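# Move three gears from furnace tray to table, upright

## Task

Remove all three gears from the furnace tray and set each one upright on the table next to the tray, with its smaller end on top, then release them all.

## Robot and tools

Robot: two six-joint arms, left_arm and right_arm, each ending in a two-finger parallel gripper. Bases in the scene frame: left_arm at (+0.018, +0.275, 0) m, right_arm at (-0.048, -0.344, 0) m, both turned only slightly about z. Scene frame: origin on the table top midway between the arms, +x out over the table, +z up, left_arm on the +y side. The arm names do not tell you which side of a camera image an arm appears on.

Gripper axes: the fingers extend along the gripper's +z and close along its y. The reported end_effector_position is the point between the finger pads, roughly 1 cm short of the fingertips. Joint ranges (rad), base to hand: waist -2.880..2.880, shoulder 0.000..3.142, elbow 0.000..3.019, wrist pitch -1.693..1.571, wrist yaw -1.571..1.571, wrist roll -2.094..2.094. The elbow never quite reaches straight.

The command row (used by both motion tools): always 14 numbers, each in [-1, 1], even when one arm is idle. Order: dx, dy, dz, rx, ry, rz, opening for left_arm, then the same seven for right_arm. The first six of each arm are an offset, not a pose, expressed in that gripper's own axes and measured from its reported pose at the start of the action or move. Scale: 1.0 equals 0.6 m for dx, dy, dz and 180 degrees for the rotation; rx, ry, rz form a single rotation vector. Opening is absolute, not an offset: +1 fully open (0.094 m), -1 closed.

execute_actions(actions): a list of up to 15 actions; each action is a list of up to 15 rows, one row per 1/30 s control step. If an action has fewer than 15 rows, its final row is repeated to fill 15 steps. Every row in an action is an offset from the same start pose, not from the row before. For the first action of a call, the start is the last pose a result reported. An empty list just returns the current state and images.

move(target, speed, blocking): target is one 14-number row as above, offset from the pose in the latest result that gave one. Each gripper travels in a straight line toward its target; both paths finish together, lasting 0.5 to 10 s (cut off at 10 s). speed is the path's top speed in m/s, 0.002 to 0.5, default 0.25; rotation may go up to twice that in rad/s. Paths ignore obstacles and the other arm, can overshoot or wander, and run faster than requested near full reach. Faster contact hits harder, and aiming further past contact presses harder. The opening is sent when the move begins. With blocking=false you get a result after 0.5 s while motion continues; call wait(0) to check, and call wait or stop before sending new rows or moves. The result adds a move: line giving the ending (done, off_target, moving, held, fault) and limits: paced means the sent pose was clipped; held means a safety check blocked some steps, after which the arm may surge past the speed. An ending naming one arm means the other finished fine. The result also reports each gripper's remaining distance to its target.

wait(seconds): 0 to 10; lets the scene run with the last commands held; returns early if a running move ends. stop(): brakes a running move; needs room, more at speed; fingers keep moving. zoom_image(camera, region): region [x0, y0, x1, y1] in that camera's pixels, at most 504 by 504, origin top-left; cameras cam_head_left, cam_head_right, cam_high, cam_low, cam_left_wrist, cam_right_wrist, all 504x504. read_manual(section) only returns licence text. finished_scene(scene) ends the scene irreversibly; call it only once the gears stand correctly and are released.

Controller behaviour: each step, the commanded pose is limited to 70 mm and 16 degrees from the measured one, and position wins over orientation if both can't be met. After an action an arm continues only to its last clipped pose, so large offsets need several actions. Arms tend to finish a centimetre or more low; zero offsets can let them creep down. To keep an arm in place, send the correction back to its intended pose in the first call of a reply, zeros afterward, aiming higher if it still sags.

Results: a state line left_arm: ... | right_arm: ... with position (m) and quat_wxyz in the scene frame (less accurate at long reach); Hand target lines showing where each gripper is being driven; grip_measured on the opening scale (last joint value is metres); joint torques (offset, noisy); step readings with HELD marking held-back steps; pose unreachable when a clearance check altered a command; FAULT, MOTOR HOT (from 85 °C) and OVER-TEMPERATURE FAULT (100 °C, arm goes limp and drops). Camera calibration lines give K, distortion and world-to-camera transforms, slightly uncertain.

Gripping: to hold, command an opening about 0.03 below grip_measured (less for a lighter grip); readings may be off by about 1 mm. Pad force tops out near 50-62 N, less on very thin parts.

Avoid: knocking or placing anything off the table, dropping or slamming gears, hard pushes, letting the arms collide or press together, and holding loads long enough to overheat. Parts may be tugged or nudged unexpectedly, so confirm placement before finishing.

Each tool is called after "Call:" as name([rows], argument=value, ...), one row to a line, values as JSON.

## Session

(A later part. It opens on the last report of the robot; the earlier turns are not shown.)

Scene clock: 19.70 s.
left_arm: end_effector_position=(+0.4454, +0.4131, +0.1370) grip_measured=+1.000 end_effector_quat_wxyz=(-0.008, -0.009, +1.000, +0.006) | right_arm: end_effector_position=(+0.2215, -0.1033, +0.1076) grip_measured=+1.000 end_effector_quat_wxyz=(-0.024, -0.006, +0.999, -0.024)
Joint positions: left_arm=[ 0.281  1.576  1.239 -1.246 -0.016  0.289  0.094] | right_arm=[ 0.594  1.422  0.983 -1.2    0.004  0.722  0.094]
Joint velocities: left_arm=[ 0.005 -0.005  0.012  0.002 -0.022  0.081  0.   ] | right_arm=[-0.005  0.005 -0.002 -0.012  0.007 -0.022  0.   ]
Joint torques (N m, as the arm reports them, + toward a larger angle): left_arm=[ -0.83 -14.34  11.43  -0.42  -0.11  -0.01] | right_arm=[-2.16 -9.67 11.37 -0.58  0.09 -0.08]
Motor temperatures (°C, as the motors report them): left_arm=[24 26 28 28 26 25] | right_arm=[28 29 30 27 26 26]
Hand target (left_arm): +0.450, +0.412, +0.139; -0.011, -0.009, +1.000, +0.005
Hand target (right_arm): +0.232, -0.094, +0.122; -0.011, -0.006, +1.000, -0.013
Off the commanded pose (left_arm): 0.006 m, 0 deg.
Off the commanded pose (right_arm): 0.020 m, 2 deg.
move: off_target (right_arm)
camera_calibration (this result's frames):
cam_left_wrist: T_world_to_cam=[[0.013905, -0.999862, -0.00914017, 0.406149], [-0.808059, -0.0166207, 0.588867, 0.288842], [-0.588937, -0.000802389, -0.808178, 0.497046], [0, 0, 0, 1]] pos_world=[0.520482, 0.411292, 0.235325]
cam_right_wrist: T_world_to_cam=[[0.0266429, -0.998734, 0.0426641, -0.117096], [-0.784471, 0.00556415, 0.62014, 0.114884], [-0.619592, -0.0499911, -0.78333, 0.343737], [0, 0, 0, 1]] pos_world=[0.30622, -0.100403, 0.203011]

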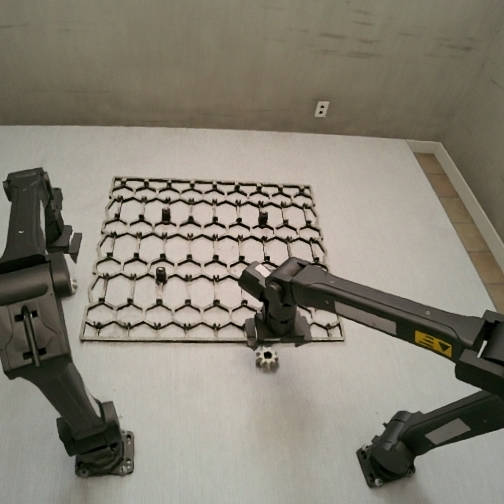

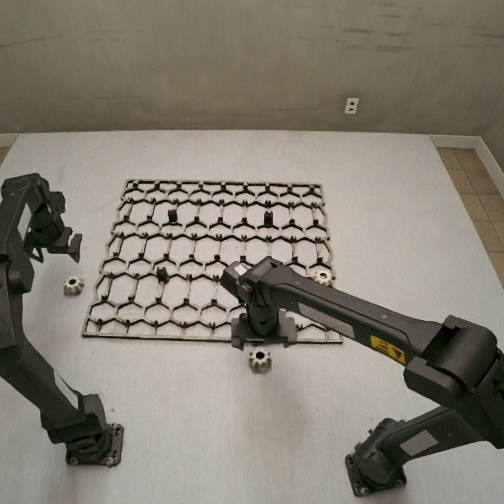

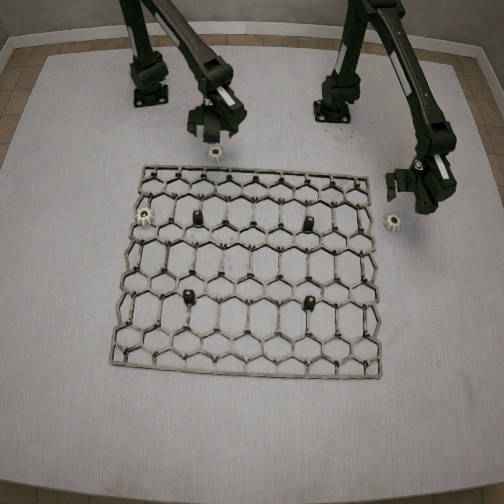

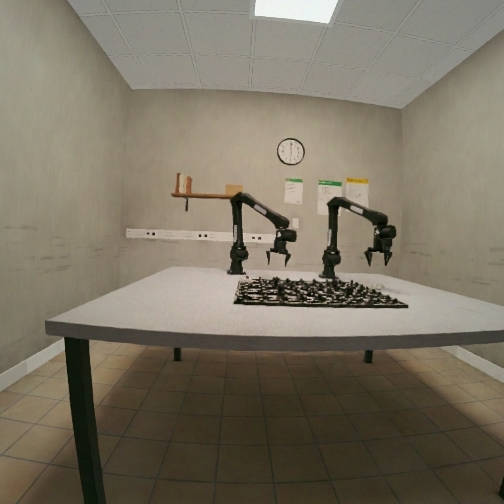

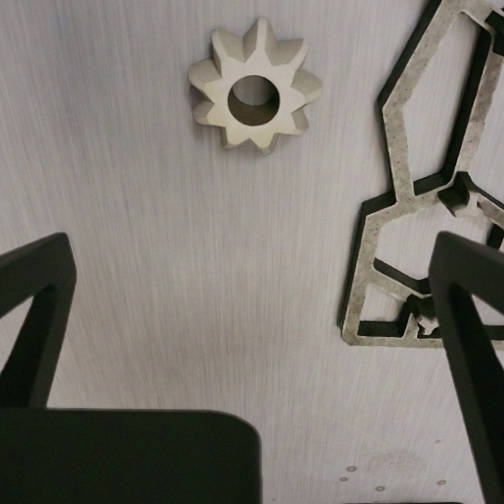

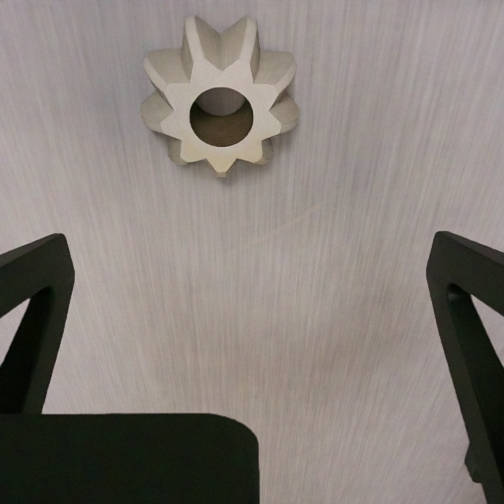

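Delta (+0.234,−0.177,0).

Call:
move(target=[0,0,0,0,0,0,1, -0.39,-0.295,-0.01,-0.015,-0.015,0,1], speed=0.4)

Scene clock: 21.13 s.
left_arm: end_effector_position=(+0.4450, +0.4129, +0.1368) grip_measured=+1.000 end_effector_quat_wxyz=(-0.009, -0.009, +1.000, +0.006) | right_arm: end_effector_position=(+0.4387, -0.2858, +0.0956) grip_measured=+1.000 end_effector_quat_wxyz=(-0.018, +0.003, +1.000, -0.011)
Joint positions: left_arm=[ 0.281  1.576  1.239 -1.247 -0.016  0.289  0.094] | right_arm=[-0.012  1.731  1.321 -1.198  0.017  0.134  0.094]
Joint velocities: left_arm=[-0.024 -0.015  0.007 -0.017 -0.007  0.066  0.   ] | right_arm=[-0.005 -0.005 -0.012  0.007 -0.037  0.037  0.   ]
Joint torques (N m, as the arm reports them, + toward a larger angle): left_arm=[ -0.45 -15.22   9.82   0.12  -0.08   0.05] | right_arm=[ -2.51 -13.71  12.58  -0.44  -0.08  -0.17]
Motor temperatures (°C, as the motors report them): left_arm=[24 26 28 28 26 25] | right_arm=[28 28 30 27 26 26]
Hand target (left_arm): +0.445, +0.413, +0.137; -0.008, -0.009, +1.000, +0.006
Hand target (right_arm): +0.456, -0.280, +0.110; +0.000, -0.005, +1.000, -0.007
Off the commanded pose (left_arm): 0.001 m, 0 deg.
Off the commanded pose (right_arm): 0.026 m, 3 deg.
move: off_target (right_arm)
camera_calibration (this result's frames):
cam_left_wrist: T_world_to_cam=[[0.013892, -0.999866, -0.00870005, 0.405958], [-0.807202, -0.0163493, 0.590049, 0.28798], [-0.590112, -0.00117428, -0.80732, 0.497122], [0, 0, 0, 1]] pos_world=[0.520176, 0.411195, 0.234946]
cam_right_wrist: T_world_to_cam=[[0.00783136, -0.999824, 0.0170344, -0.294266], [-0.792605, 0.0041798, 0.609721, 0.297903], [-0.609685, -0.0182765, -0.792433, 0.465369], [0, 0, 0, 1]] pos_world=[0.522152, -0.286954, 0.192149]

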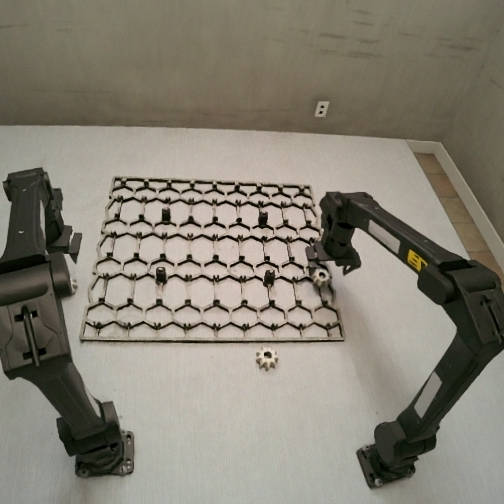

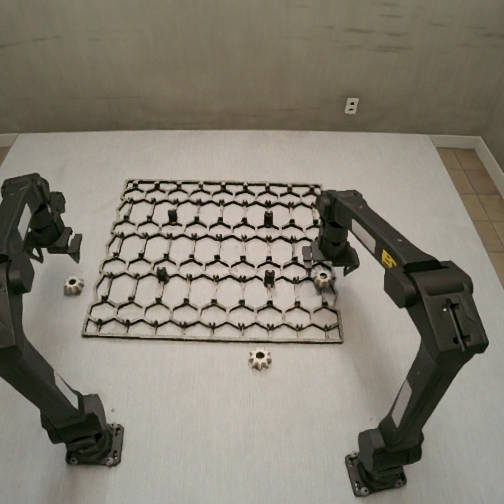

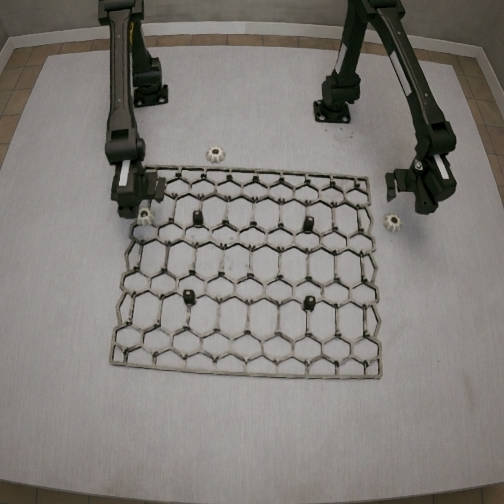

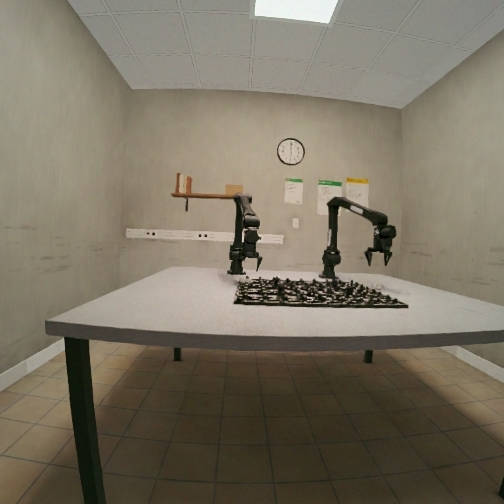

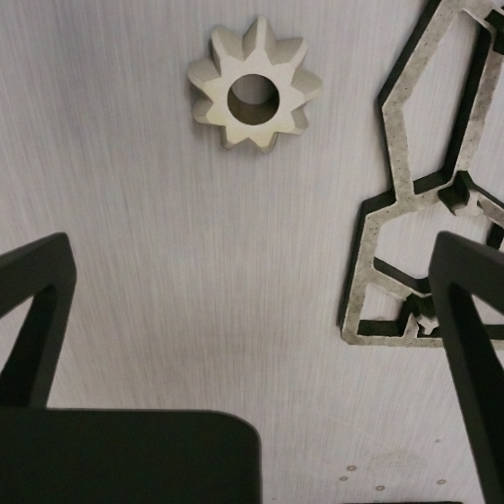

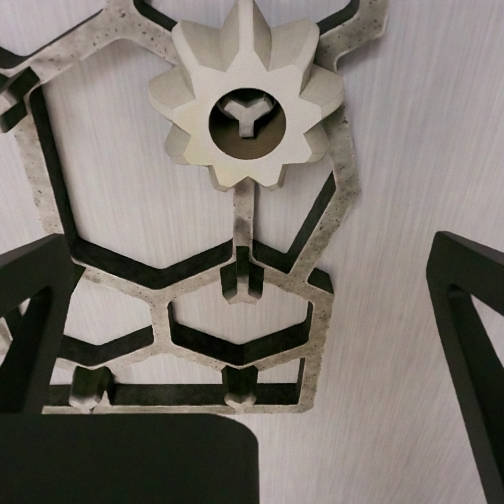

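Call:
move(target=[0,0,0,0,0,0,1, -0.05,-0.003,0.06,0,-0.01,0,1], speed=0.15)

Scene clock: 22.10 s.
left_arm: end_effector_position=(+0.4450, +0.4129, +0.1368) grip_measured=+1.000 end_effector_quat_wxyz=(-0.009, -0.009, +1.000, +0.006) | right_arm: end_effector_position=(+0.4564, -0.2836, +0.0534) grip_measured=+1.000 end_effector_quat_wxyz=(-0.015, +0.002, +1.000, -0.011)
Joint positions: left_arm=[ 0.281  1.576  1.239 -1.247 -0.016  0.289  0.094] | right_arm=[-0.012  1.818  1.321 -1.106  0.018  0.132  0.094]
Joint velocities: left_arm=[-0.005 -0.005  0.002 -0.007 -0.051  0.007  0.   ] | right_arm=[-0.005 -0.005 -0.022 -0.002 -0.007 -0.007  0.   ]
Joint torques (N m, as the arm reports them, + toward a larger angle): left_arm=[ -0.61 -15.     9.66   0.16  -0.05   0.04] | right_arm=[ -3.33 -15.32   9.53   0.32   0.21  -0.15]
Motor temperatures (°C, as the motors report them): left_arm=[24 26 28 28 26 25] | right_arm=[28 28 30 27 26 26]
Hand target (left_arm): +0.445, +0.413, +0.137; -0.009, -0.009, +1.000, +0.006
Hand target (right_arm): +0.467, -0.289, +0.059; -0.002, +0.003, +1.000, -0.011
Off the commanded pose (left_arm): 0.000 m, 0 deg.
Off the commanded pose (right_arm): 0.013 m, 1 deg.
move: off_target (right_arm)
camera_calibration (this result's frames):
cam_left_wrist: T_world_to_cam=[[0.013892, -0.999866, -0.00870005, 0.405958], [-0.807202, -0.0163493, 0.590049, 0.28798], [-0.590112, -0.00117428, -0.80732, 0.497122], [0, 0, 0, 1]] pos_world=[0.520176, 0.411195, 0.234946]
cam_right_wrist: T_world_to_cam=[[0.0100358, -0.999811, 0.0166647, -0.292476], [-0.796059, 0.00209709, 0.605215, 0.338858], [-0.605135, -0.0193399, -0.795888, 0.440597], [0, 0, 0, 1]] pos_world=[0.539307, -0.28461, 0.150458]

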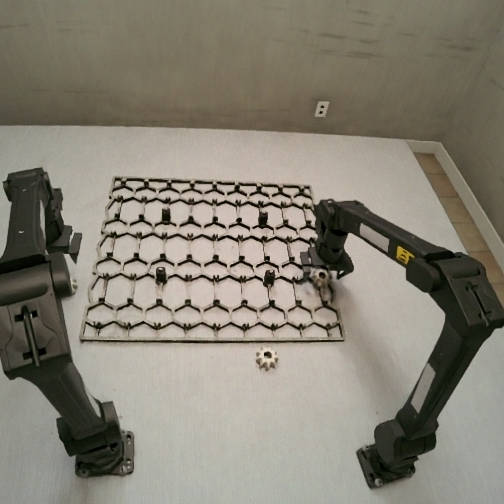

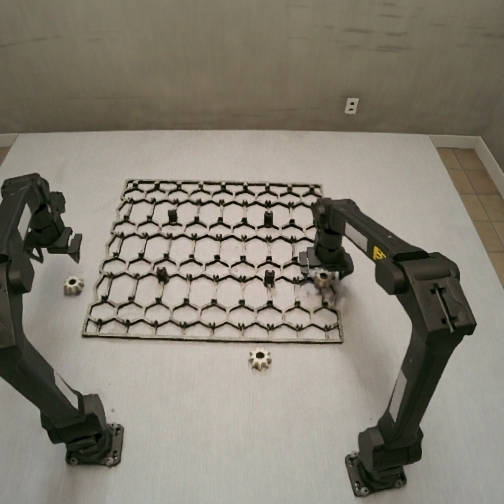

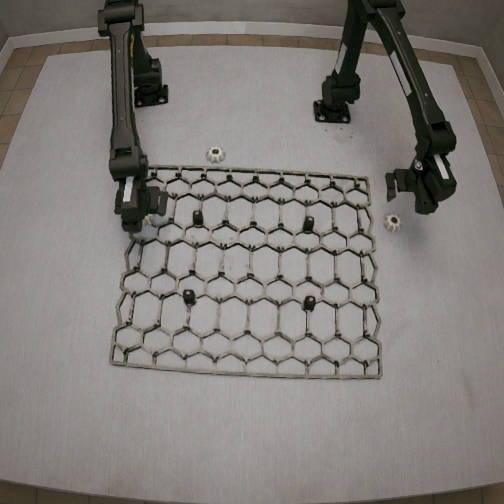

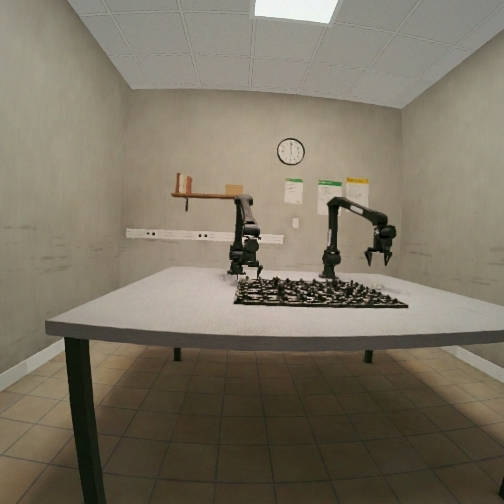

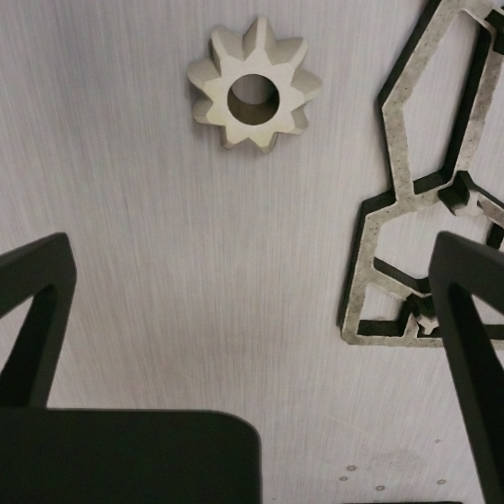

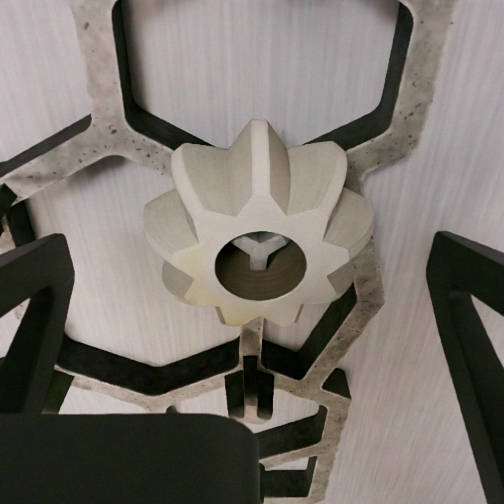

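Call:
move(target=[0,0,0,0,0,0,1, -0.008,0,0.03,0,0,0,1], speed=0.06)

Call:
move(target=[0,0,0,0,0,0,1, 0,0,0,0,0,0,0.05], speed=0.06)

Scene clock: 23.07 s.
left_arm: end_effector_position=(+0.4450, +0.4129, +0.1368) grip_measured=+1.000 end_effector_quat_wxyz=(-0.009, -0.009, +1.000, +0.006) | right_arm: end_effector_position=(+0.4620, -0.2829, +0.0444) grip_measured=+1.000 end_effector_quat_wxyz=(-0.009, +0.002, +1.000, -0.010)
Joint positions: left_arm=[ 0.281  1.576  1.239 -1.247 -0.016  0.289  0.094] | right_arm=[-0.012  1.835  1.321 -1.077  0.018  0.132  0.094]
Joint velocities: left_arm=[-0.024 -0.015  0.007 -0.002 -0.066  0.037  0.   ] | right_arm=[ 0.015 -0.005  0.032 -0.007  0.037  0.11   0.   ]
Joint torques (N m, as the arm reports them, + toward a larger angle): left_arm=[ -0.39 -14.85   9.62   0.26  -0.07   0.04] | right_arm=[ -3.54 -14.74   7.24   0.3    0.08  -0.14]
Motor temperatures (°C, as the motors report them): left_arm=[24 26 28 28 26 25] | right_arm=[28 28 30 27 26 26]
Hand target (left_arm): +0.445, +0.413, +0.137; -0.009, -0.009, +1.000, +0.006
Hand target (right_arm): +0.460, -0.284, +0.035; -0.015, +0.002, +1.000, -0.011
Off the commanded pose (left_arm): 0.000 m, 0 deg.
Off the commanded pose (right_arm): 0.009 m, 1 deg.
move: done
camera_calibration (this result's frames):
cam_left_wrist: T_world_to_cam=[[0.013892, -0.999866, -0.00870005, 0.405958], [-0.807202, -0.0163493, 0.590049, 0.28798], [-0.590112, -0.00117428, -0.80732, 0.497122], [0, 0, 0, 1]] pos_world=[0.520176, 0.411195, 0.234946]
cam_right_wrist: T_world_to_cam=[[0.00986579, -0.999832, 0.0154179, -0.291549], [-0.802427, 0.00128426, 0.596749, 0.351764], [-0.596669, -0.0182592, -0.80228, 0.4335], [0, 0, 0, 1]] pos_world=[0.543797, -0.284037, 0.142368]

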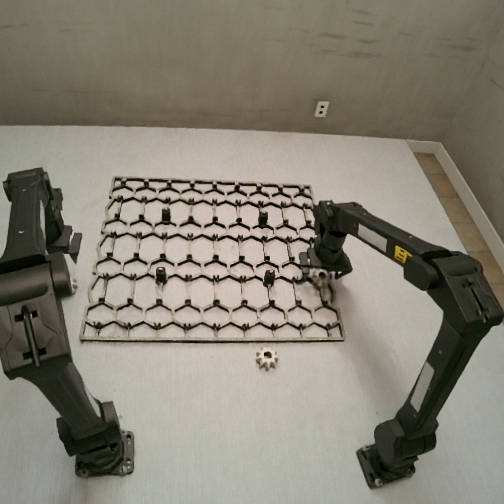

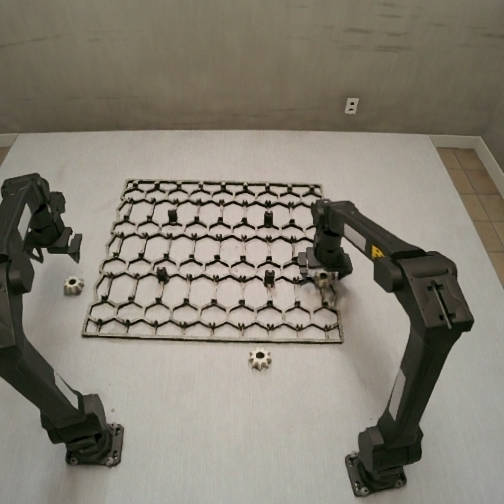

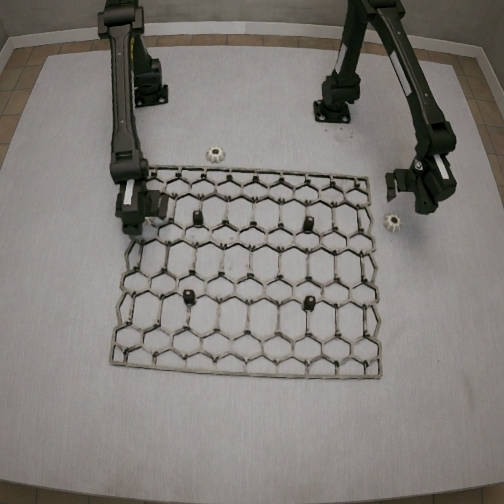

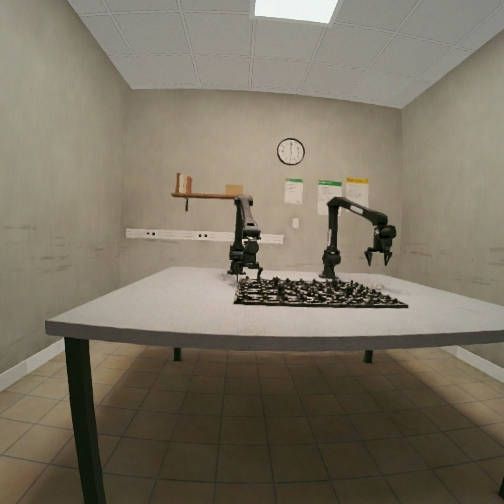

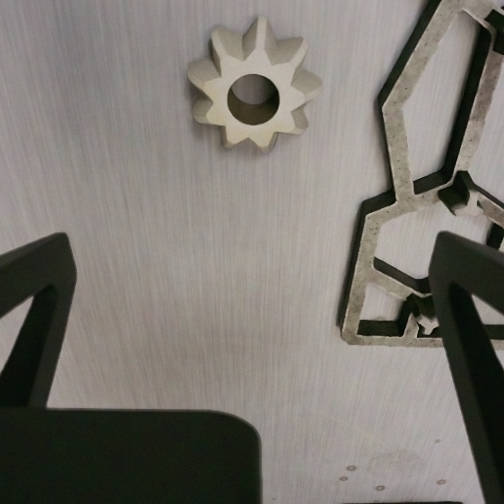

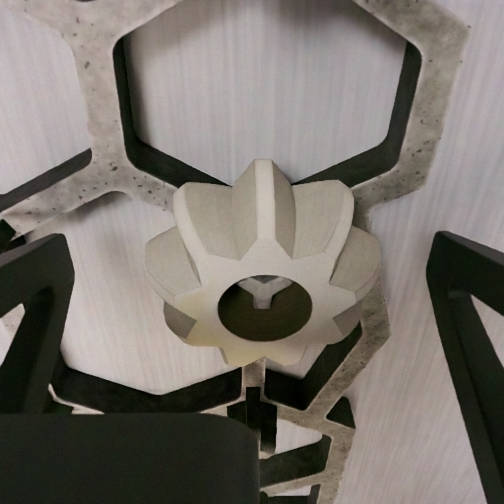

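Scene clock: 23.57 s.
left_arm: end_effector_position=(+0.4450, +0.4129, +0.1368) grip_measured=+1.000 end_effector_quat_wxyz=(-0.009, -0.009, +1.000, +0.006) | right_arm: end_effector_position=(+0.4622, -0.2844, +0.0445) grip_measured=+0.222 end_effector_quat_wxyz=(-0.009, +0.003, +1.000, -0.013)
Joint positions: left_arm=[ 0.281  1.576  1.239 -1.247 -0.016  0.289  0.094] | right_arm=[-0.013  1.835  1.321 -1.077  0.023  0.132  0.057]
Joint velocities: left_arm=[-0.015 -0.015 -0.007 -0.017 -0.051 -0.037  0.   ] | right_arm=[-0.005 -0.005  0.022 -0.032 -0.022  0.037 -0.001]
Joint torques (N m, as the arm reports them, + toward a larger angle): left_arm=[ -0.7  -14.92   9.66   0.16  -0.08   0.04] | right_arm=[ -2.8  -15.13   7.58  -0.08  -0.15  -0.05]
Motor temperatures (°C, as the motors report them): left_arm=[24 26 28 28 26 25] | right_arm=[28 29 30 27 26 26]
Hand target (left_arm): +0.445, +0.413, +0.137; -0.009, -0.009, +1.000, +0.006
Hand target (right_arm): +0.462, -0.283, +0.044; -0.009, +0.002, +1.000, -0.010
Off the commanded pose (left_arm): 0.000 m, 0 deg.
Off the commanded pose (right_arm): 0.002 m, 0 deg.
move: done
camera_calibration (this result's frames):
cam_left_wrist: T_world_to_cam=[[0.013892, -0.999866, -0.00870005, 0.405958], [-0.807202, -0.0163493, 0.590049, 0.28798], [-0.590112, -0.00117428, -0.80732, 0.497122], [0, 0, 0, 1]] pos_world=[0.520176, 0.411195, 0.234946]
cam_right_wrist: T_world_to_cam=[[0.00882348, -0.999746, 0.02072, -0.292775], [-0.802825, 0.00527068, 0.596191, 0.353246], [-0.596149, -0.021895, -0.802575, 0.432337], [0, 0, 0, 1]] pos_world=[0.543916, -0.285096, 0.142447]

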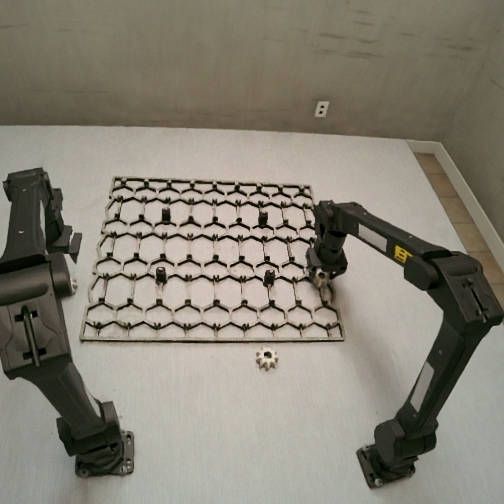

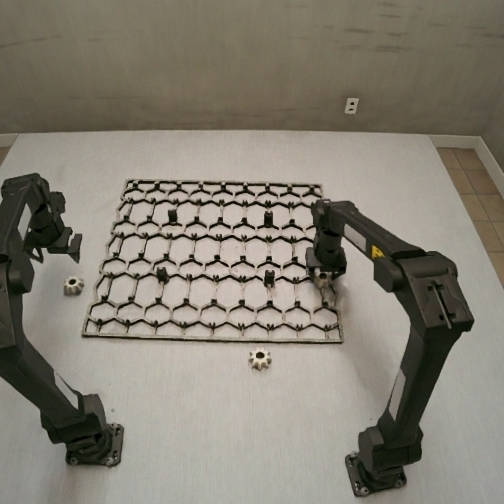

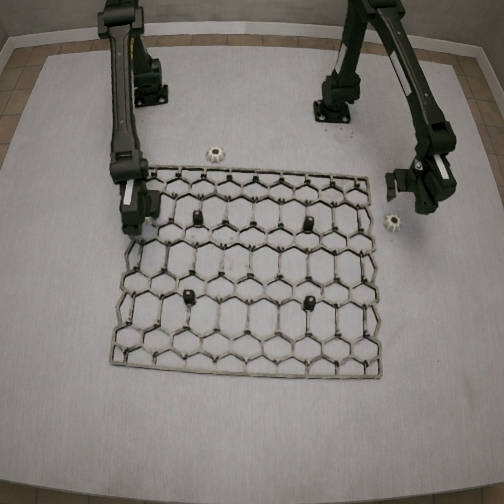

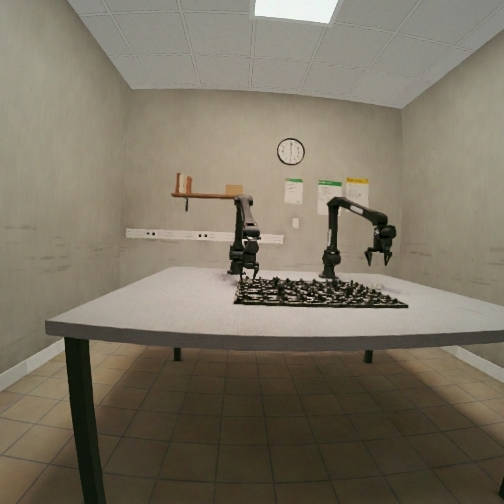

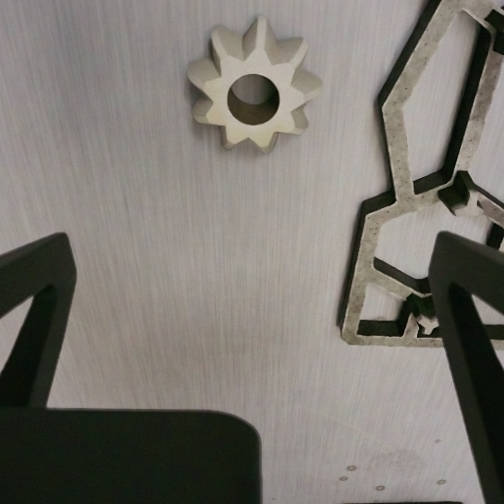

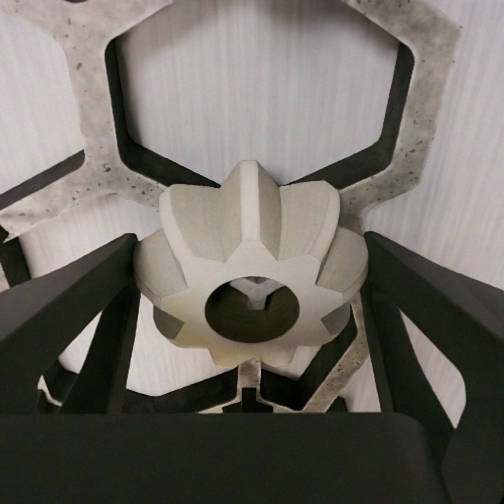

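Call:
move(target=[0,0,0,0,0,0,1, 0,0,-0.15,0,0,0,0.05], speed=0.15)

Scene clock: 24.70 s.
left_arm: end_effector_position=(+0.4450, +0.4129, +0.1368) grip_measured=+1.000 end_effector_quat_wxyz=(-0.009, -0.009, +1.000, +0.006) | right_arm: end_effector_position=(+0.4379, -0.2880, +0.0908) grip_measured=+0.222 end_effector_quat_wxyz=(-0.059, +0.002, +0.998, -0.021)
Joint positions: left_arm=[ 0.281  1.576  1.239 -1.247 -0.016  0.289  0.094] | right_arm=[-0.013  1.784  1.376 -1.285  0.026  0.132  0.057]
Joint velocities: left_arm=[ 0.005  0.005 -0.012  0.002  0.051 -0.037  0.   ] | right_arm=[-0.015 -0.005  0.007 -0.012  0.007 -0.037  0.001]
Joint torques (N m, as the arm reports them, + toward a larger angle): left_arm=[ -0.18 -14.66   9.8    0.15  -0.1    0.02] | right_arm=[ -3.07 -19.08  13.64  -0.95   0.    -0.03]
Motor temperatures (°C, as the motors report them): left_arm=[24 26 28 28 26 25] | right_arm=[28 29 30 27 26 26]
Hand target (left_arm): +0.445, +0.413, +0.137; -0.009, -0.009, +1.000, +0.006
Hand target (right_arm): +0.461, -0.283, +0.135; -0.009, +0.003, +1.000, -0.013
Off the commanded pose (left_arm): 0.000 m, 0 deg.
Off the commanded pose (right_arm): 0.051 m, 6 deg.
move: off_target (right_arm); limits=paced
camera_calibration (this result's frames):
cam_left_wrist: T_world_to_cam=[[0.013892, -0.999866, -0.00870005, 0.405958], [-0.807202, -0.0163493, 0.590049, 0.28798], [-0.590112, -0.00117428, -0.80732, 0.497122], [0, 0, 0, 1]] pos_world=[0.520176, 0.411195, 0.234946]
cam_right_wrist: T_world_to_cam=[[0.0118219, -0.999306, 0.0353123, -0.299632], [-0.739873, 0.015014, 0.672579, 0.274447], [-0.672642, -0.0340778, -0.739183, 0.479188], [0, 0, 0, 1]] pos_world=[0.52892, -0.287215, 0.180201]

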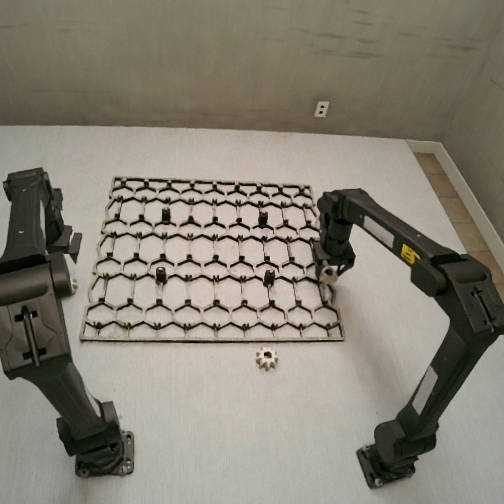

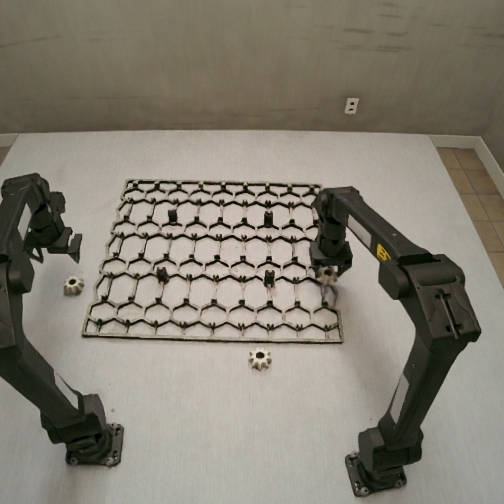

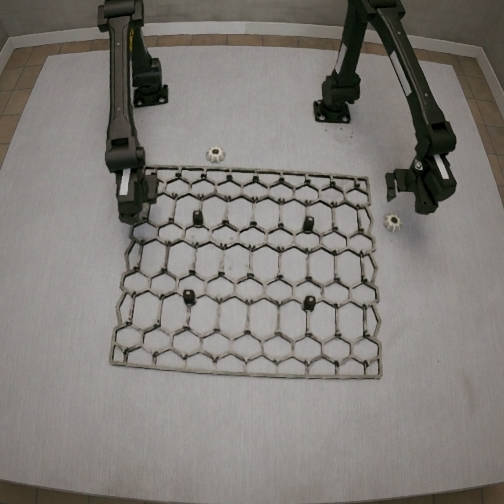

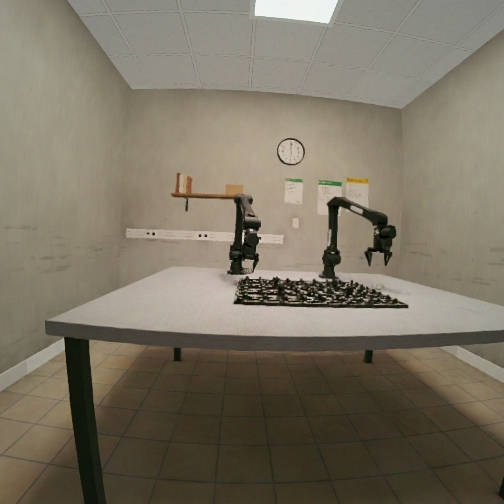

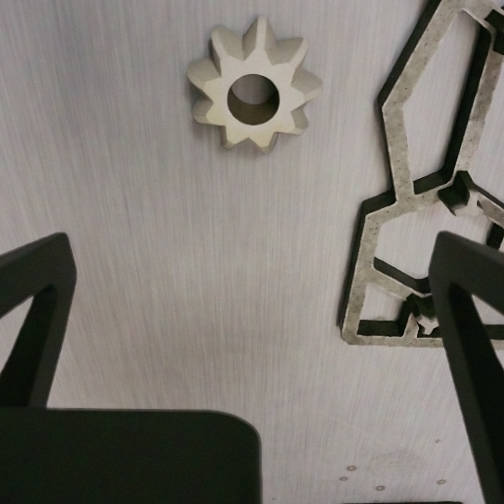

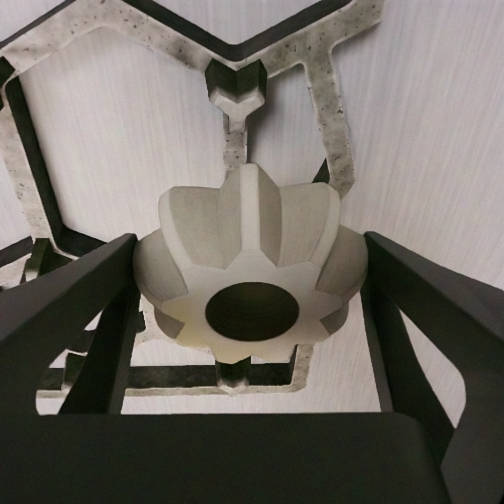

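Call:
move(target=[0,0,0,0,0,0,1, 0,-0.2,-0.04,-0.012,-0.037,0,0.05], speed=0.2)

Scene clock: 27.07 s.
left_arm: end_effector_position=(+0.4450, +0.4129, +0.1368) grip_measured=+1.000 end_effector_quat_wxyz=(-0.009, -0.009, +1.000, +0.006) | right_arm: end_effector_position=(+0.4339, -0.4097, +0.0945) grip_measured=+0.222 end_effector_quat_wxyz=(-0.031, +0.010, +0.999, -0.003)
Joint positions: left_arm=[ 0.281  1.576  1.239 -1.247 -0.016  0.289  0.094] | right_arm=[-0.268  1.737  1.325 -1.221  0.013 -0.108  0.057]
Joint velocities: left_arm=[ 0.005 -0.005  0.007 -0.017 -0.007  0.037  0.   ] | right_arm=[ 0.015 -0.005 -0.017  0.012 -0.007 -0.051  0.   ]
Joint torques (N m, as the arm reports them, + toward a larger angle): left_arm=[ -0.45 -14.75   9.76   0.14  -0.07   0.01] | right_arm=[ -2.85 -19.29   9.11  -0.11  -0.04  -0.21]
Motor temperatures (°C, as the motors report them): left_arm=[24 26 28 28 26 25] | right_arm=[28 29 30 27 26 26]
Hand target (left_arm): +0.445, +0.413, +0.137; -0.009, -0.009, +1.000, +0.006
Hand target (right_arm): +0.440, -0.408, +0.119; -0.001, +0.002, +1.000, -0.005
Off the commanded pose (left_arm): 0.000 m, 0 deg.
Off the commanded pose (right_arm): 0.026 m, 4 deg.
move: off_target (right_arm)
camera_calibration (this result's frames):
cam_left_wrist: T_world_to_cam=[[0.013892, -0.999866, -0.00870005, 0.405958], [-0.807202, -0.0163493, 0.590049, 0.28798], [-0.590112, -0.00117428, -0.80732, 0.497122], [0, 0, 0, 1]] pos_world=[0.520176, 0.411195, 0.234946]
cam_right_wrist: T_world_to_cam=[[-0.00654361, -0.999978, 0.000823782, -0.410405], [-0.775432, 0.00559439, 0.631406, 0.286317], [-0.631397, 0.00349289, -0.775452, 0.476091], [0, 0, 0, 1]] pos_world=[0.519936, -0.413661, 0.188742]

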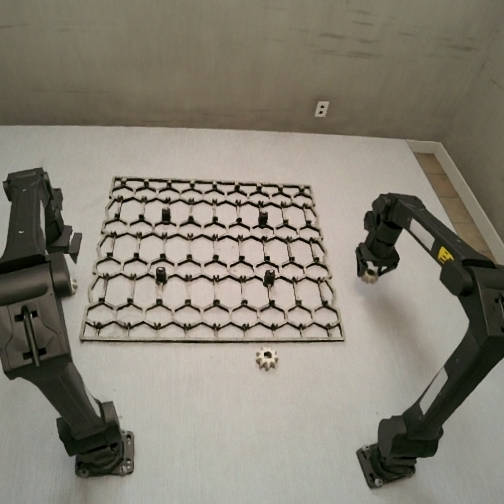

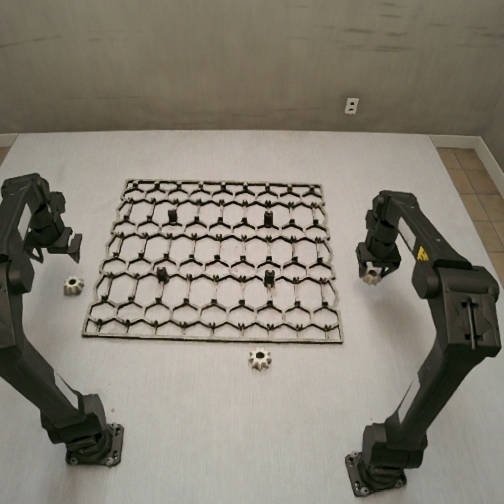

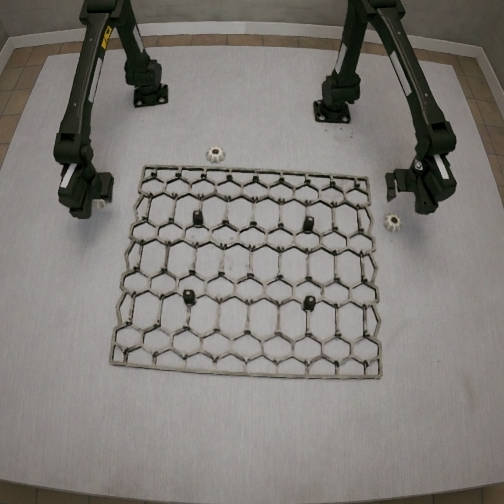

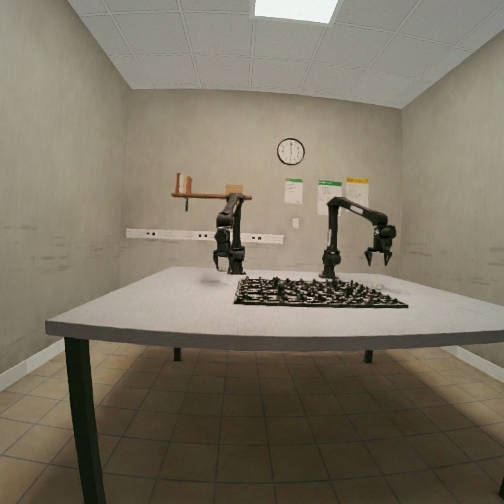

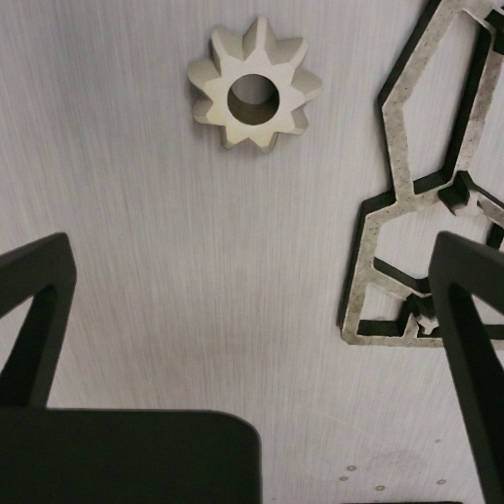

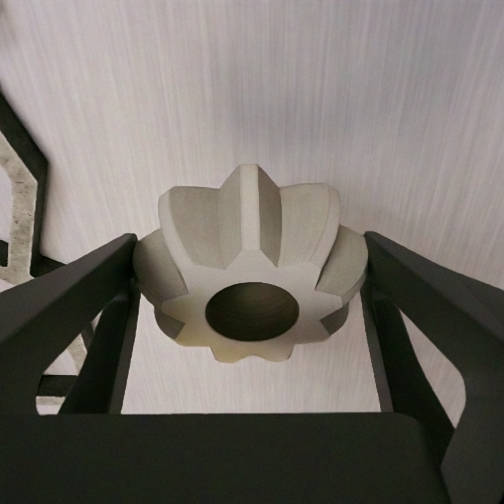

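Call:
move(target=[0,0,0,0,0,0,1, 0,0,0.105,0,-0.02,0,0.05], speed=0.1)

Scene clock: 28.17 s.
left_arm: end_effector_position=(+0.4450, +0.4129, +0.1368) grip_measured=+1.000 end_effector_quat_wxyz=(-0.009, -0.009, +1.000, +0.006) | right_arm: end_effector_position=(+0.4262, -0.4083, +0.0294) grip_measured=+0.222 end_effector_quat_wxyz=(-0.008, +0.010, +1.000, -0.005)
Joint positions: left_arm=[ 0.281  1.576  1.239 -1.247 -0.016  0.289  0.094] | right_arm=[-0.268  1.774  1.185 -0.997  0.011 -0.109  0.057]
Joint velocities: left_arm=[ 0.005 -0.005  0.022  0.002 -0.037  0.037  0.   ] | right_arm=[-0.005  0.005  0.007  0.012 -0.022  0.081 -0.   ]
Joint torques (N m, as the arm reports them, + toward a larger angle): left_arm=[ -0.31 -15.     9.72   0.17  -0.06   0.06] | right_arm=[ -3.37 -14.65   7.79   0.41   0.    -0.09]
Motor temperatures (°C, as the motors report them): left_arm=[24 26 28 28 26 25] | right_arm=[28 29 30 27 26 26]
Hand target (left_arm): +0.445, +0.413, +0.137; -0.009, -0.009, +1.000, +0.006
Hand target (right_arm): +0.430, -0.410, +0.032; -0.000, +0.010, +1.000, -0.003
Off the commanded pose (left_arm): 0.000 m, 0 deg.
Off the commanded pose (right_arm): 0.005 m, 1 deg.
move: done
camera_calibration (this result's frames):
cam_left_wrist: T_world_to_cam=[[0.013892, -0.999866, -0.00870005, 0.405958], [-0.807202, -0.0163493, 0.590049, 0.28798], [-0.590112, -0.00117428, -0.80732, 0.497122], [0, 0, 0, 1]] pos_world=[0.520176, 0.411195, 0.234946]
cam_right_wrist: T_world_to_cam=[[-0.00522205, -0.999978, 0.00416234, -0.409664], [-0.80369, 0.0066737, 0.595011, 0.33502], [-0.595026, -0.000238055, -0.803706, 0.404477], [0, 0, 0, 1]] pos_world=[0.507787, -0.411794, 0.127445]

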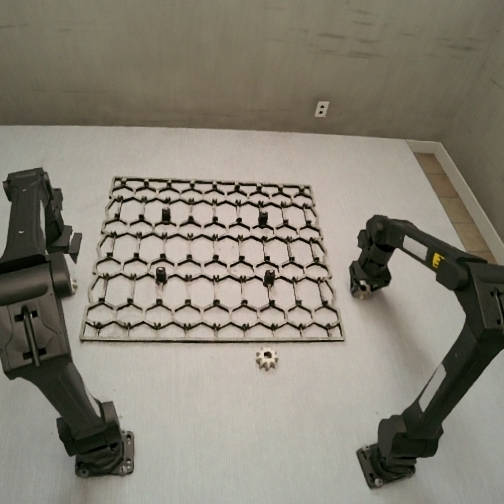

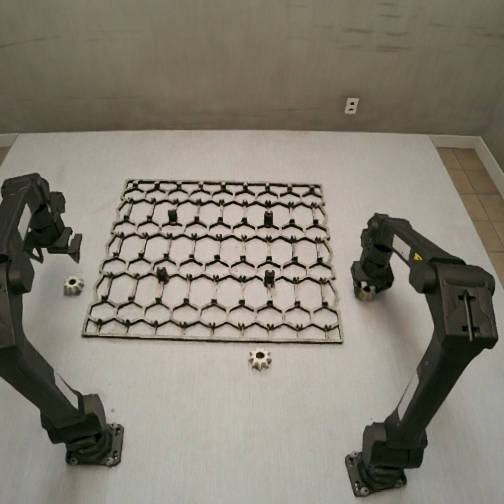

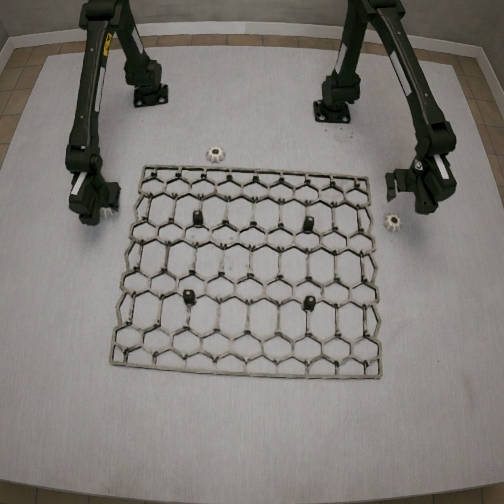

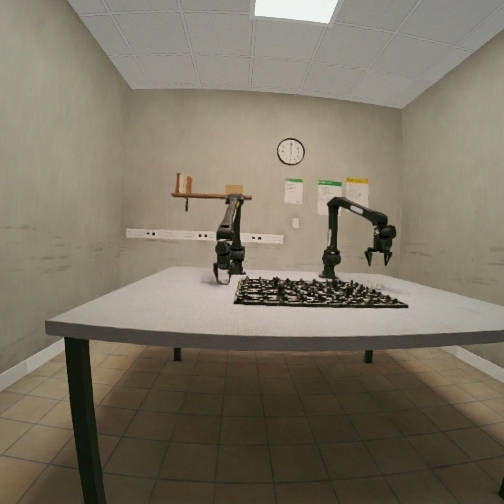

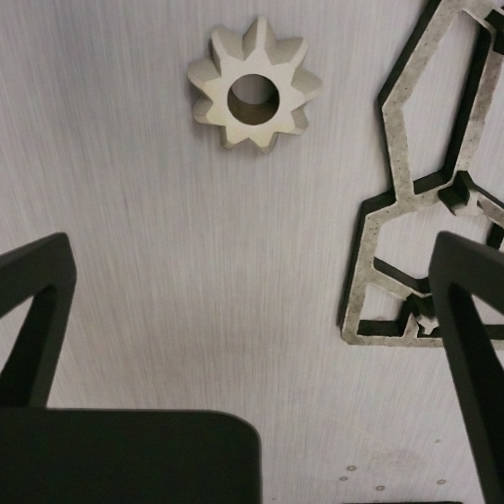

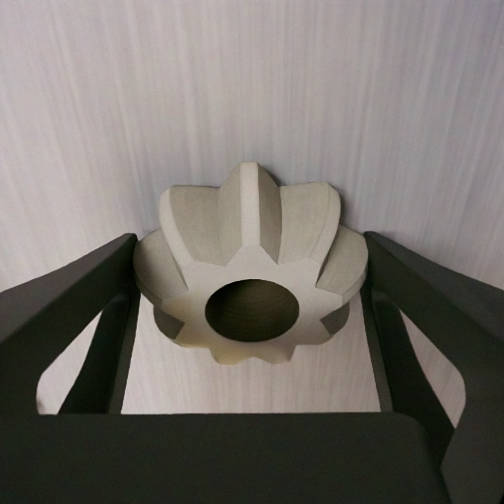

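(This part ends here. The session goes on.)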